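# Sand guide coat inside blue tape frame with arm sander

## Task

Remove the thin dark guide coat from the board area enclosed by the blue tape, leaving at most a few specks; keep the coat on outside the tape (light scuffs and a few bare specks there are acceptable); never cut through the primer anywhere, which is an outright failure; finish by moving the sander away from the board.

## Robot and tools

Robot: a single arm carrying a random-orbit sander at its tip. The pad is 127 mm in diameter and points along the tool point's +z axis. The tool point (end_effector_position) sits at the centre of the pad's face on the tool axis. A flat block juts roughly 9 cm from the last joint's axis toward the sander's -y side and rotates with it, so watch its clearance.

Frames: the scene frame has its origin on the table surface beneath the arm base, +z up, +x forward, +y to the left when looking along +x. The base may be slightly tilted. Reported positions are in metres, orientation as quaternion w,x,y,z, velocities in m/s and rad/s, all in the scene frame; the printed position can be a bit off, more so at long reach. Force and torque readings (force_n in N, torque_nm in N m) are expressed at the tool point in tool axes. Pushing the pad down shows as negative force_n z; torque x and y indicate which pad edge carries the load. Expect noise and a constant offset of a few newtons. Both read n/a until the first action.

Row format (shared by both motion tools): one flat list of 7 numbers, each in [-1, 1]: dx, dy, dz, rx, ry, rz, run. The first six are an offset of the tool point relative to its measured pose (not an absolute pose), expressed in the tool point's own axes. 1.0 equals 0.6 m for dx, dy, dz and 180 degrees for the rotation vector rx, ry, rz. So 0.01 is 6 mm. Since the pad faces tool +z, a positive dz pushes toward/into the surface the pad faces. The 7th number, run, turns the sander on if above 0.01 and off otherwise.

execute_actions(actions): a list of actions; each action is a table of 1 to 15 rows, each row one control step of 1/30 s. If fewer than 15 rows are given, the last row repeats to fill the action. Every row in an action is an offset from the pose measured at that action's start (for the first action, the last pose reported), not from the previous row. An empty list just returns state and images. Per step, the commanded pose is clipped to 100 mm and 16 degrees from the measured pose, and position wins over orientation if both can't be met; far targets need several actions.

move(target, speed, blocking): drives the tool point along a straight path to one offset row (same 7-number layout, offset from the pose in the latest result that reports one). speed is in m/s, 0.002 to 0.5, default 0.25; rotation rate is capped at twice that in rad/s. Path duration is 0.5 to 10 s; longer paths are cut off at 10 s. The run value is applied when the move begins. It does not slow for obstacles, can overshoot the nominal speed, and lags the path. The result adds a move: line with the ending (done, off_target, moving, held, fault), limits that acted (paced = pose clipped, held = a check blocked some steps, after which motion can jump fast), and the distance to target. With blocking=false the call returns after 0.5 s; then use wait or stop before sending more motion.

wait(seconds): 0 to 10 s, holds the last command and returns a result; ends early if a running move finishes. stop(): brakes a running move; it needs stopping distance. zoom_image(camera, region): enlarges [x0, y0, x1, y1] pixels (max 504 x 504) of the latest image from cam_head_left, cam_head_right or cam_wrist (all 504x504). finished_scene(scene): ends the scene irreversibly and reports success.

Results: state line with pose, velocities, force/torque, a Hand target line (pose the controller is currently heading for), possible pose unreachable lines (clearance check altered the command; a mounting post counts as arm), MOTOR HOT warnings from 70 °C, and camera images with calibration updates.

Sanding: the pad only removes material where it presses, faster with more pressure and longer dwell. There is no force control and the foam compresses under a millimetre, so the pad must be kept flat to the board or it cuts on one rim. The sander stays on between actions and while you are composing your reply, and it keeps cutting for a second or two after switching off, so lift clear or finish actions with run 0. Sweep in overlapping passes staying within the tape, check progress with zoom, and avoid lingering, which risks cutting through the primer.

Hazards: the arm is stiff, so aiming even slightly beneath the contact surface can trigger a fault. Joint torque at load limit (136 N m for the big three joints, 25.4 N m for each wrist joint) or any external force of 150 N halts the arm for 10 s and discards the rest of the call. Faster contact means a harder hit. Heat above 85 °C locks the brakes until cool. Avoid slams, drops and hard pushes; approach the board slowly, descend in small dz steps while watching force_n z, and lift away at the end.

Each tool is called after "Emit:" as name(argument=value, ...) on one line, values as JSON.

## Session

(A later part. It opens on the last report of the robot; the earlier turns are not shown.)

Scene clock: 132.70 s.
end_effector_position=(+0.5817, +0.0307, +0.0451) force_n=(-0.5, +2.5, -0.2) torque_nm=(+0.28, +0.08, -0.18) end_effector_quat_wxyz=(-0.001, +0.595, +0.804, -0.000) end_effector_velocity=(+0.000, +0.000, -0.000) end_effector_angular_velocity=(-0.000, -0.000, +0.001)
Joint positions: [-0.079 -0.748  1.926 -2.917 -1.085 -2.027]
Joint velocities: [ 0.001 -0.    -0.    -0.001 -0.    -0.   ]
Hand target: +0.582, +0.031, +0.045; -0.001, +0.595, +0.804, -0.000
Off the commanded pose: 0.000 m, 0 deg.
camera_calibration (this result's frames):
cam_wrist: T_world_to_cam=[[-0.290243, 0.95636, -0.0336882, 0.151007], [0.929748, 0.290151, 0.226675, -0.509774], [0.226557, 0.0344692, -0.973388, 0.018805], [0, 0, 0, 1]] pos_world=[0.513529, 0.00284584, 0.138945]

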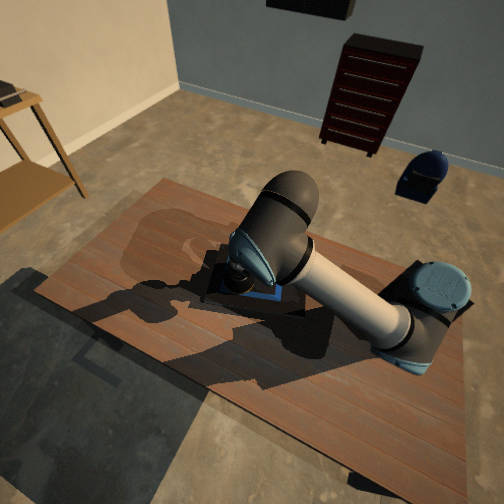

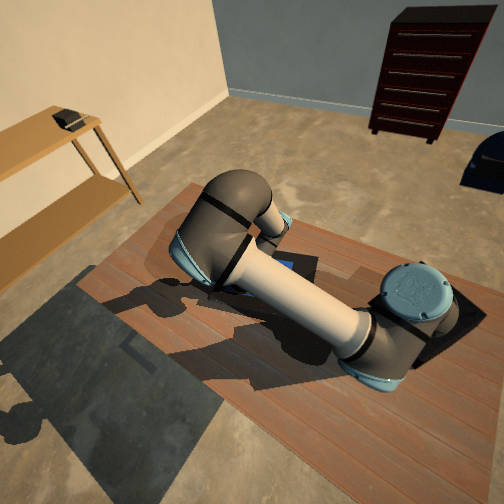

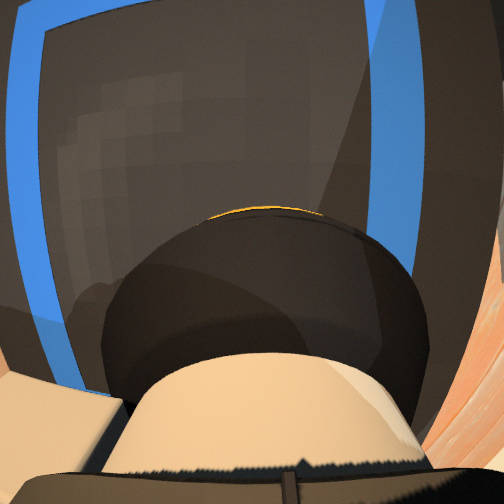

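Emit:
execute_actions(actions=[[[0,0,0.001,0.0003,-0.00007,0,0],[0,0,0.002,0.0003,-0.00007,0,0],[0,0,0.0028,0.0003,-0.00007,0,0],[0,0,0.0033,0.0003,-0.00007,0,0],[0,0,0.0036,0.0003,-0.00007,0,0]]])

Emit:
wait(seconds=0.2)

Scene clock: 135.20 s.
end_effector_position=(+0.5817, +0.0307, +0.0430) force_n=(+0.1, +0.9, -2.4) torque_nm=(+0.33, +0.13, -0.14) end_effector_quat_wxyz=(-0.001, +0.595, +0.804, -0.000) end_effector_velocity=(+0.000, +0.000, -0.001) end_effector_angular_velocity=(-0.001, -0.000, +0.001)
Joint positions: [-0.077 -0.744  1.923 -2.919 -1.086 -2.026]
Joint velocities: [ 0.001  0.001 -0.001 -0.001 -0.001  0.001]
Hand target: +0.582, +0.031, +0.043; -0.001, +0.595, +0.804, -0.000
Off the commanded pose: 0.000 m, 0 deg.
camera_calibration (this result's frames):
cam_wrist: T_world_to_cam=[[-0.29026, 0.956347, -0.0338968, 0.150954], [0.929941, 0.290247, 0.225756, -0.509362], [0.225739, 0.0340059, -0.973594, 0.0172863], [0, 0, 0, 1]] pos_world=[0.513591, 0.00288853, 0.136938]

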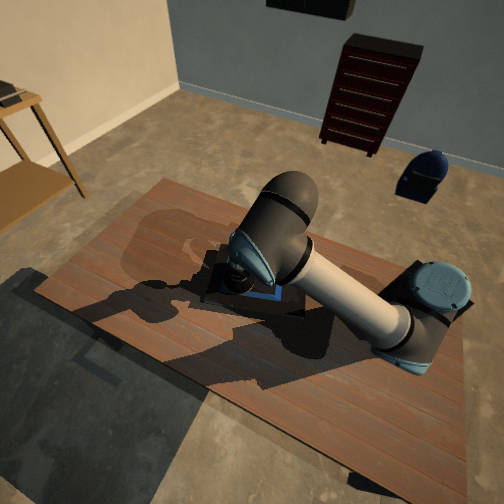

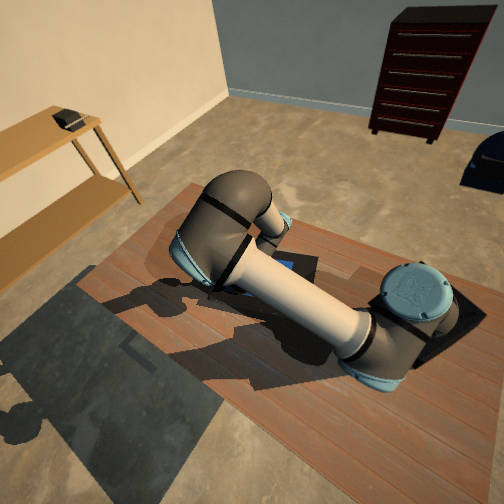

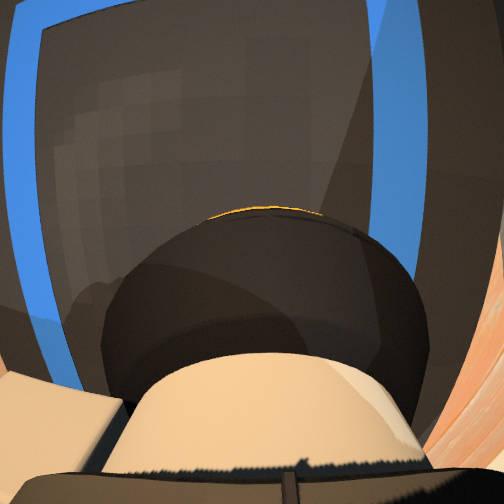

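Scene clock: 135.40 s.
end_effector_position=(+0.5817, +0.0307, +0.0430) force_n=(-1.6, +0.2, -4.0) torque_nm=(+0.12, +0.40, -0.08) end_effector_quat_wxyz=(-0.001, +0.595, +0.804, -0.000) end_effector_velocity=(-0.000, -0.000, -0.000) end_effector_angular_velocity=(-0.000, +0.000, -0.000)
Joint positions: [-0.077 -0.743  1.923 -2.919 -1.086 -2.026]
Joint velocities: [ 0.  0.  0. -0. -0.  0.]
Hand target: +0.582, +0.031, +0.043; -0.001, +0.595, +0.804, -0.000
Off the commanded pose: 0.000 m, 0 deg.
wait: 0.20 s; at rest by 0.17 s
camera_calibration (this result's frames):
cam_wrist: T_world_to_cam=[[-0.290269, 0.956344, -0.0339114, 0.150963], [0.929937, 0.290259, 0.225758, -0.50936], [0.225746, 0.0339952, -0.973593, 0.0172187], [0, 0, 0, 1]] pos_world=[0.513606, 0.00288918, 0.136876]

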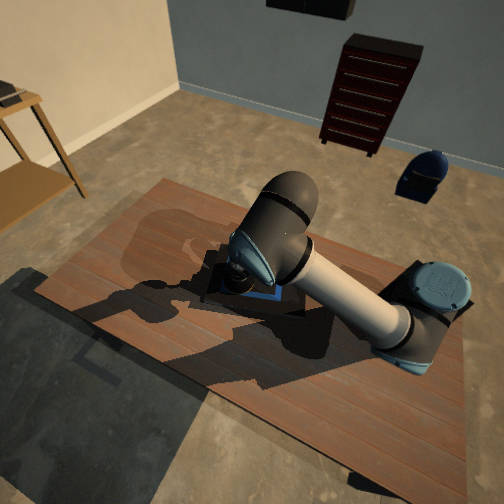

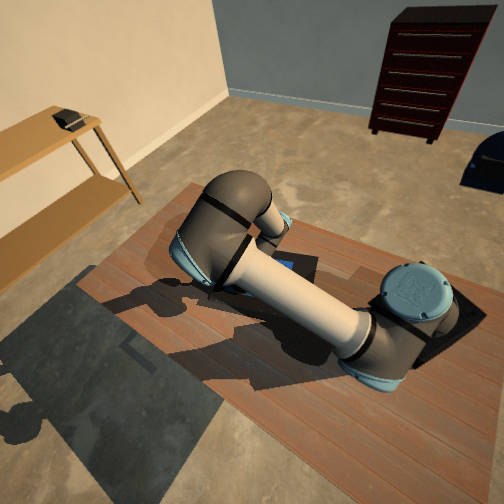

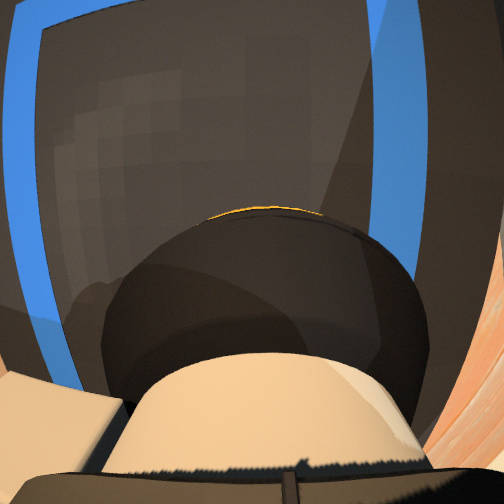

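Emit:
execute_actions(actions=[[[0,0,0.0004,0,0,0,1],[0,0,0.0008,0,0,0,1],[0,0,0.0012,0,0,0,1]],[[0,0,0.00005,0,0,0,1]],[[0,0,0,0,0,0,1]]])

Emit:
move(target=[0,-0.1917,0.00027,0,0,0,1], speed=0.05)

Emit:
wait(seconds=0.7)

Emit:
move(target=[-0.1083,0,-0.0001,0,0,0,1], speed=0.06)

Emit:
wait(seconds=0.7)

Emit:
move(target=[0,0.1917,-0.00027,0,0,0,1], speed=0.05)

Emit:
wait(seconds=0.7)

Emit:
execute_actions(actions=[[[0,0,-0.002,0,0,0,0],[0,0,-0.004,0,0,0,0],[0,0,-0.005,0,0,0,0]]])

Scene clock: 144.13 s.
end_effector_position=(+0.5817, +0.0307, +0.0423) force_n=(+0.4, +4.7, -25.9) torque_nm=(+0.50, -0.06, -0.13) end_effector_quat_wxyz=(-0.001, +0.595, +0.804, -0.000) end_effector_velocity=(-0.000, +0.000, -0.000) end_effector_angular_velocity=(+0.000, +0.000, -0.000)
Joint positions: [-0.076 -0.742  1.922 -2.92  -1.086 -2.025]
Joint velocities: [ 0.001  0.     0.    -0.     0.     0.001]
Hand target: +0.582, +0.031, +0.042; -0.001, +0.595, +0.804, -0.000
Off the commanded pose: 0.000 m, 0 deg.
camera_calibration (this result's frames):
cam_wrist: T_world_to_cam=[[-0.290296, 0.956333, -0.0339858, 0.15098], [0.929903, 0.290299, 0.225847, -0.509234], [0.225851, 0.0339591, -0.97357, 0.0164775], [0, 0, 0, 1]] pos_world=[0.513646, 0.00288391, 0.136182]

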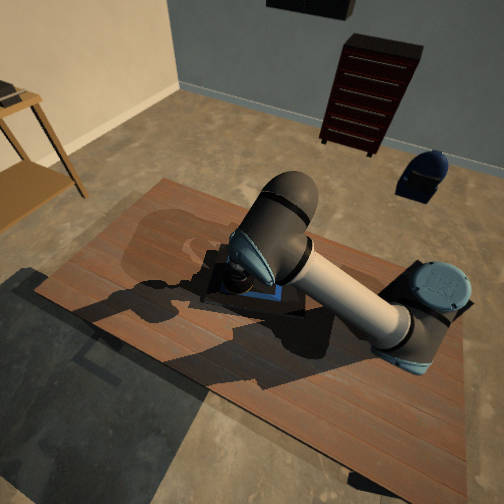

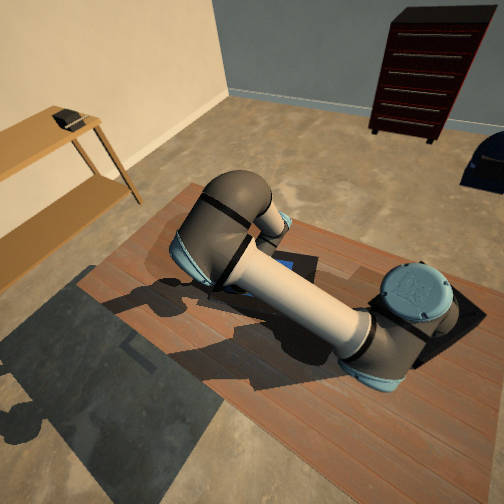

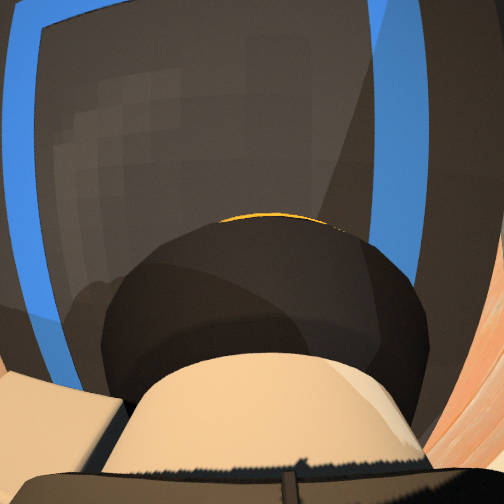

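Scene clock: 146.87 s.
end_effector_position=(+0.4721, -0.0028, +0.0423) force_n=(-2.9, +4.0, -24.8) torque_nm=(+0.12, +0.47, -0.21) end_effector_quat_wxyz=(-0.001, +0.595, +0.804, -0.000) end_effector_velocity=(-0.002, -0.000, +0.000) end_effector_angular_velocity=(+0.001, -0.001, +0.000)
Joint positions: [-0.173 -0.718  2.204 -3.174 -1.072 -2.134]
Joint velocities: [-0.002  0.002  0.005 -0.006  0.001 -0.003]
Hand target: +0.472, -0.003, +0.042; -0.001, +0.595, +0.804, -0.000
Off the commanded pose: 0.000 m, 0 deg.
move: done
camera_calibration (this result's frames):
cam_wrist: T_world_to_cam=[[-0.290255, 0.95635, -0.0338719, 0.151138], [0.929884, 0.290228, 0.226015, -0.397521], [0.22598, 0.0341051, -0.973535, 0.0423462], [0, 0, 0, 1]] pos_world=[0.403947, -0.0306129, 0.13619]

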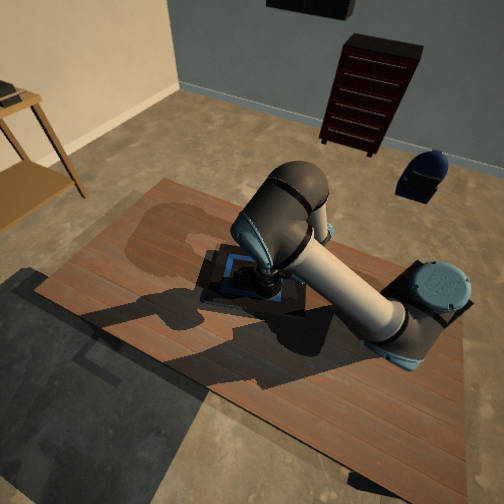

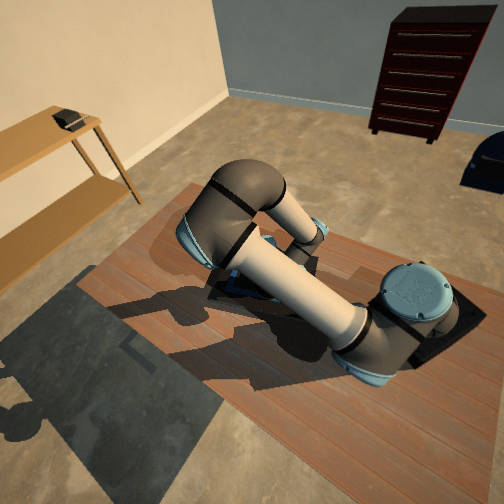

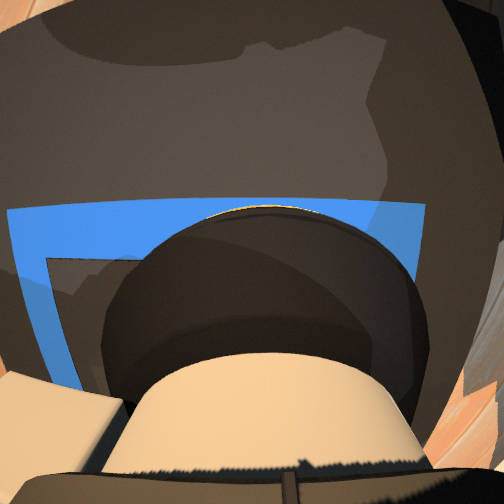

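Scene clock: 147.57 s.
end_effector_position=(+0.4718, -0.0029, +0.0423) force_n=(-4.3, -0.7, -31.5) torque_nm=(+0.07, +1.00, -0.19) end_effector_quat_wxyz=(-0.001, +0.595, +0.804, -0.000) end_effector_velocity=(+0.000, -0.000, +0.000) end_effector_angular_velocity=(+0.000, -0.000, +0.000)
Joint positions: [-0.174 -0.718  2.205 -3.175 -1.072 -2.134]
Joint velocities: [-0.     0.     0.    -0.     0.    -0.001]
Hand target: +0.472, -0.003, +0.042; -0.001, +0.595, +0.804, -0.000
Off the commanded pose: 0.000 m, 0 deg.
wait: 0.70 s; no rest ("run" is on)
camera_calibration (this result's frames):
cam_wrist: T_world_to_cam=[[-0.290269, 0.956344, -0.0339035, 0.151158], [0.929865, 0.290246, 0.226072, -0.397254], [0.226043, 0.0340961, -0.97352, 0.0423819], [0, 0, 0, 1]] pos_world=[0.403688, -0.0307031, 0.136193]

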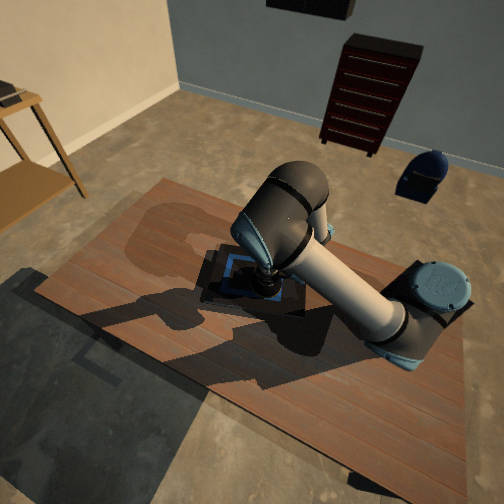

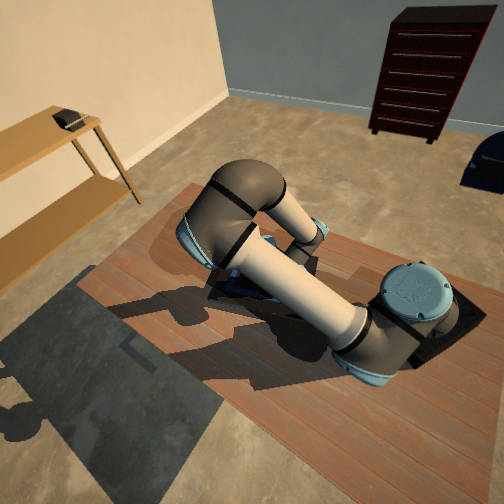

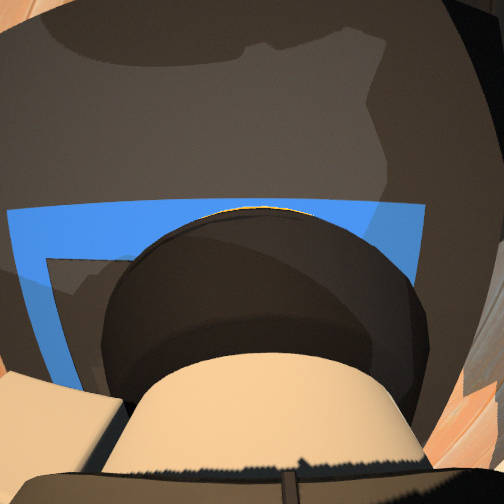

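Scene clock: 149.10 s.
end_effector_position=(+0.4908, -0.0647, +0.0424) force_n=(+0.5, +2.3, -25.1) torque_nm=(+0.77, +0.25, -0.26) end_effector_quat_wxyz=(-0.001, +0.595, +0.804, -0.000) end_effector_velocity=(+0.001, -0.003, +0.000) end_effector_angular_velocity=(-0.000, -0.000, -0.000)
Joint positions: [-0.273 -0.664  2.122 -3.091 -1.062 -2.247]
Joint velocities: [-0.004  0.002 -0.004  0.004 -0.    -0.005]
Hand target: +0.491, -0.065, +0.042; -0.001, +0.595, +0.804, -0.000
Off the commanded pose: 0.000 m, 0 deg.
move: done
camera_calibration (this result's frames):
cam_wrist: T_world_to_cam=[[-0.290238, 0.956354, -0.0338939, 0.215747], [0.929806, 0.290203, 0.226367, -0.396984], [0.226323, 0.0341854, -0.973452, 0.0401851], [0, 0, 0, 1]] pos_world=[0.422642, -0.0924986, 0.136295]

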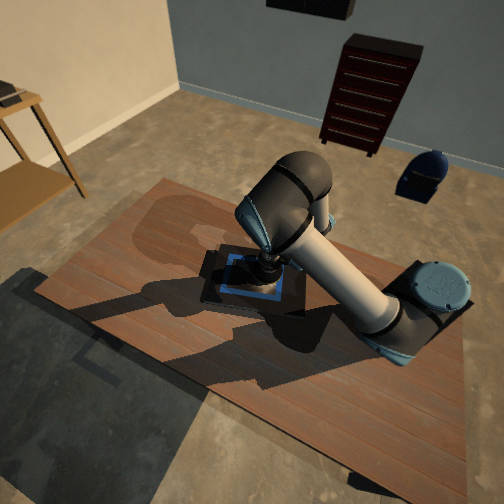

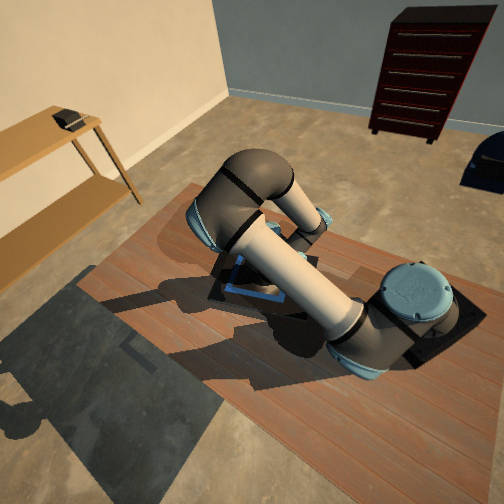

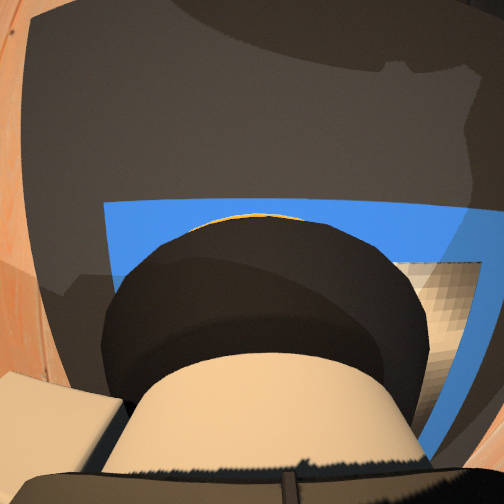

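Scene clock: 149.80 s.
end_effector_position=(+0.4909, -0.0650, +0.0424) force_n=(-0.2, +3.4, -23.1) torque_nm=(+0.65, +0.12, -0.28) end_effector_quat_wxyz=(-0.001, +0.595, +0.804, -0.000) end_effector_velocity=(+0.000, -0.000, +0.000) end_effector_angular_velocity=(-0.001, -0.001, +0.001)
Joint positions: [-0.273 -0.664  2.121 -3.09  -1.062 -2.247]
Joint velocities: [-0.    -0.    -0.001 -0.    -0.    -0.001]
Hand target: +0.491, -0.065, +0.042; -0.001, +0.595, +0.804, -0.000
Off the commanded pose: 0.000 m, 0 deg.
wait: 0.70 s; no rest ("run" is on)
camera_calibration (this result's frames):
cam_wrist: T_world_to_cam=[[-0.290245, 0.956353, -0.0338479, 0.216055], [0.92982, 0.290202, 0.226314, -0.396978], [0.226259, 0.0342141, -0.973466, 0.0401886], [0, 0, 0, 1]] pos_world=[0.422734, -0.0927958, 0.136277]

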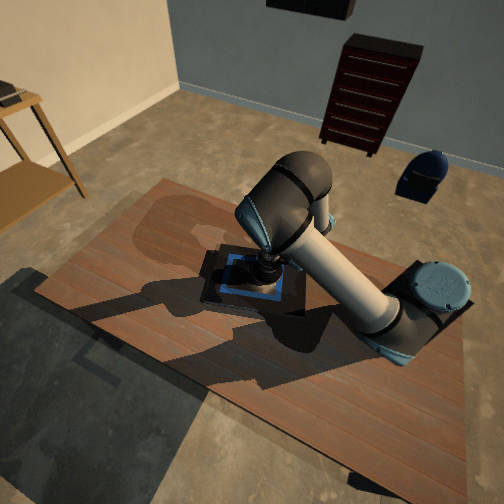

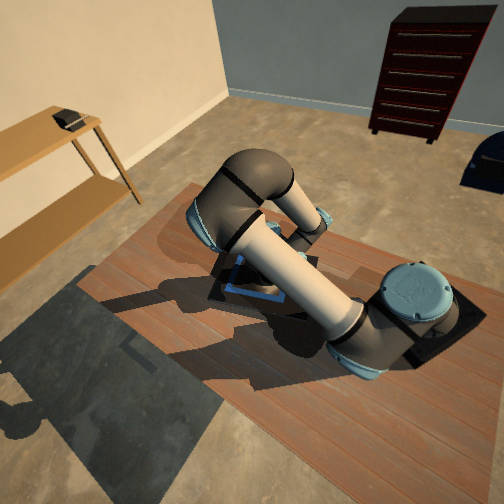

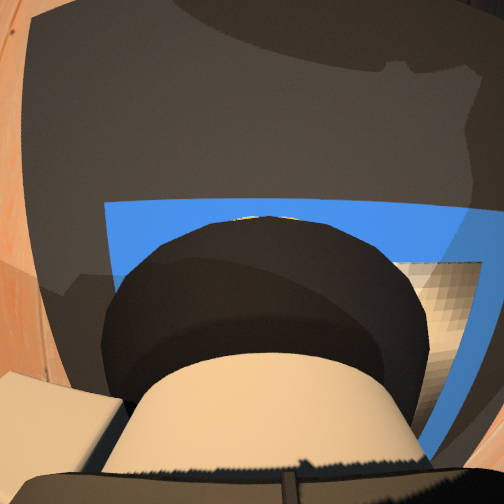

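Scene clock: 152.53 s.
end_effector_position=(+0.6006, -0.0315, +0.0424) force_n=(-3.9, +1.1, -24.2) torque_nm=(+0.04, +0.84, -0.22) end_effector_quat_wxyz=(-0.001, +0.595, +0.804, -0.000) end_effector_velocity=(+0.002, +0.001, -0.000) end_effector_angular_velocity=(+0.000, +0.002, -0.001)
Joint positions: [-0.164 -0.681  1.846 -2.859 -1.073 -2.124]
Joint velocities: [ 0.002  0.001 -0.006  0.006 -0.001  0.002]
Hand target: +0.601, -0.031, +0.042; -0.001, +0.595, +0.804, -0.000
Off the commanded pose: 0.000 m, 0 deg.
move: done
camera_calibration (this result's frames):
cam_wrist: T_world_to_cam=[[-0.290285, 0.956337, -0.0339624, 0.215882], [0.929842, 0.290273, 0.226131, -0.508697], [0.226116, 0.0340627, -0.973505, 0.0143203], [0, 0, 0, 1]] pos_world=[0.532437, -0.0592827, 0.136305]

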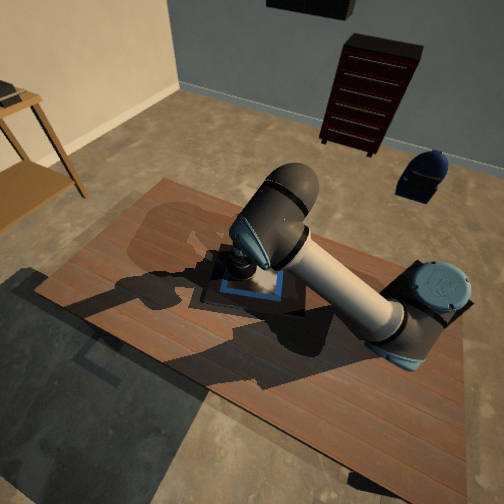

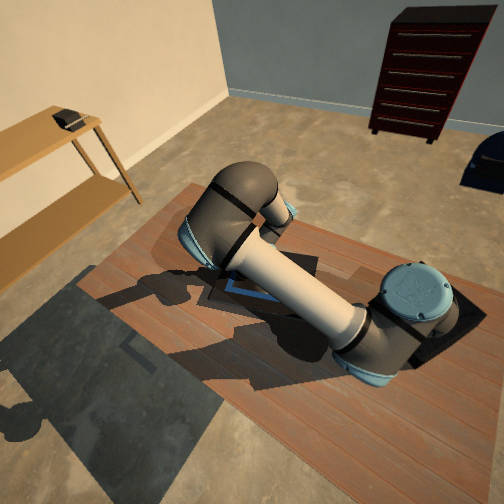

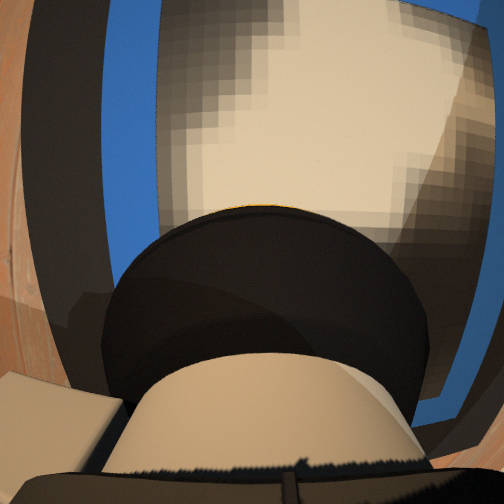

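Scene clock: 153.23 s.
end_effector_position=(+0.6008, -0.0314, +0.0424) force_n=(-1.6, +3.8, -26.4) torque_nm=(+0.89, +0.21, -0.20) end_effector_quat_wxyz=(-0.001, +0.595, +0.804, -0.000) end_effector_velocity=(-0.000, -0.001, +0.000) end_effector_angular_velocity=(-0.000, -0.000, -0.002)
Joint positions: [-0.164 -0.681  1.846 -2.858 -1.073 -2.123]
Joint velocities: [-0.002  0.     0.     0.    -0.     0.   ]
Hand target: +0.601, -0.031, +0.042; -0.001, +0.595, +0.804, -0.000
Off the commanded pose: 0.000 m, 0 deg.
wait: 0.70 s; no rest ("run" is on)
camera_calibration (this result's frames):
cam_wrist: T_world_to_cam=[[-0.290267, 0.956345, -0.0339132, 0.215869], [0.929869, 0.290247, 0.226054, -0.508947], [0.226029, 0.0340811, -0.973524, 0.0142858], [0, 0, 0, 1]] pos_world=[0.532685, -0.0592119, 0.136278]

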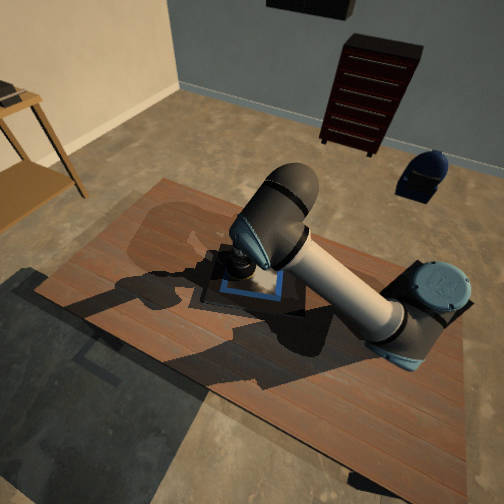

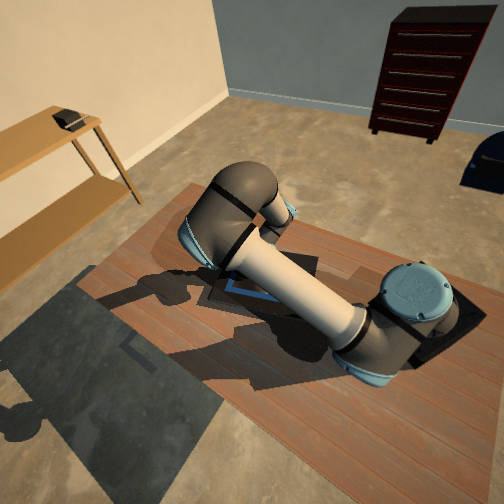

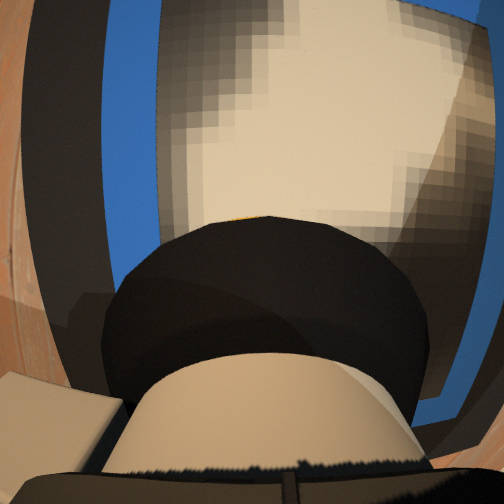

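Scene clock: 153.73 s.
end_effector_position=(+0.6008, -0.0314, +0.0453) force_n=(-1.3, +0.5, +0.6) torque_nm=(+0.18, +0.22, -0.18) end_effector_quat_wxyz=(-0.001, +0.595, +0.804, -0.000) end_effector_velocity=(+0.000, +0.000, +0.001) end_effector_angular_velocity=(-0.000, -0.001, +0.000)
Joint positions: [-0.166 -0.687  1.849 -2.854 -1.072 -2.126]
Joint velocities: [-0.001 -0.002  0.001  0.     0.    -0.001]
Hand target: +0.601, -0.031, +0.045; -0.001, +0.595, +0.804, -0.000
Off the commanded pose: 0.000 m, 0 deg.
camera_calibration (this result's frames):
cam_wrist: T_world_to_cam=[[-0.290268, 0.956345, -0.0338973, 0.21596], [0.929874, 0.290245, 0.226037, -0.509598], [0.226008, 0.034091, -0.973529, 0.0171068], [0, 0, 0, 1]] pos_world=[0.532681, -0.059207, 0.139162]

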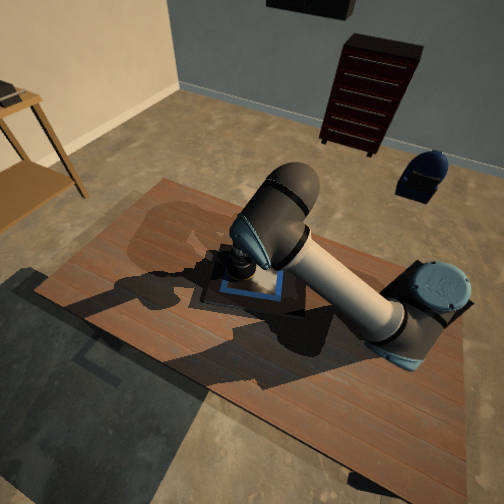

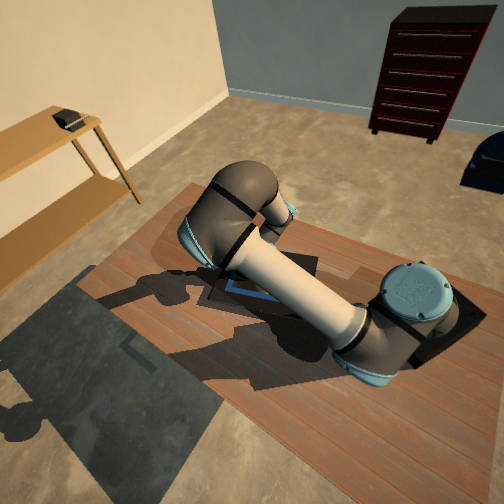

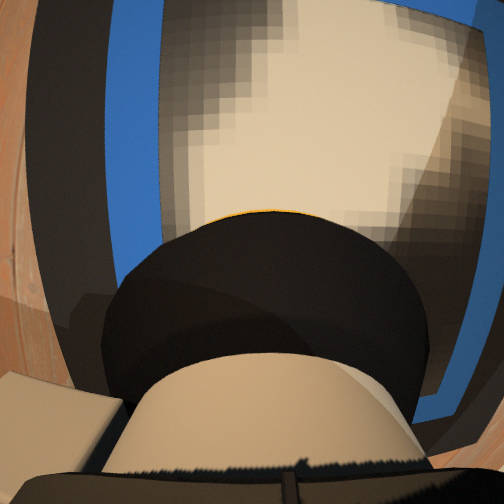

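Emit:
zoom_image(camera="cam_head_left", region=[200, 230, 310, 320])

Region (200, 230, 310, 320) of cam_head_left's 504x504 image, scaled by 4.582, with more detail than that image has; it fills the top 412 rows of this view, and the rest is white.

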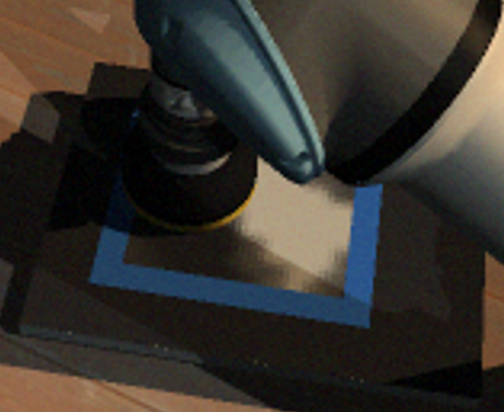

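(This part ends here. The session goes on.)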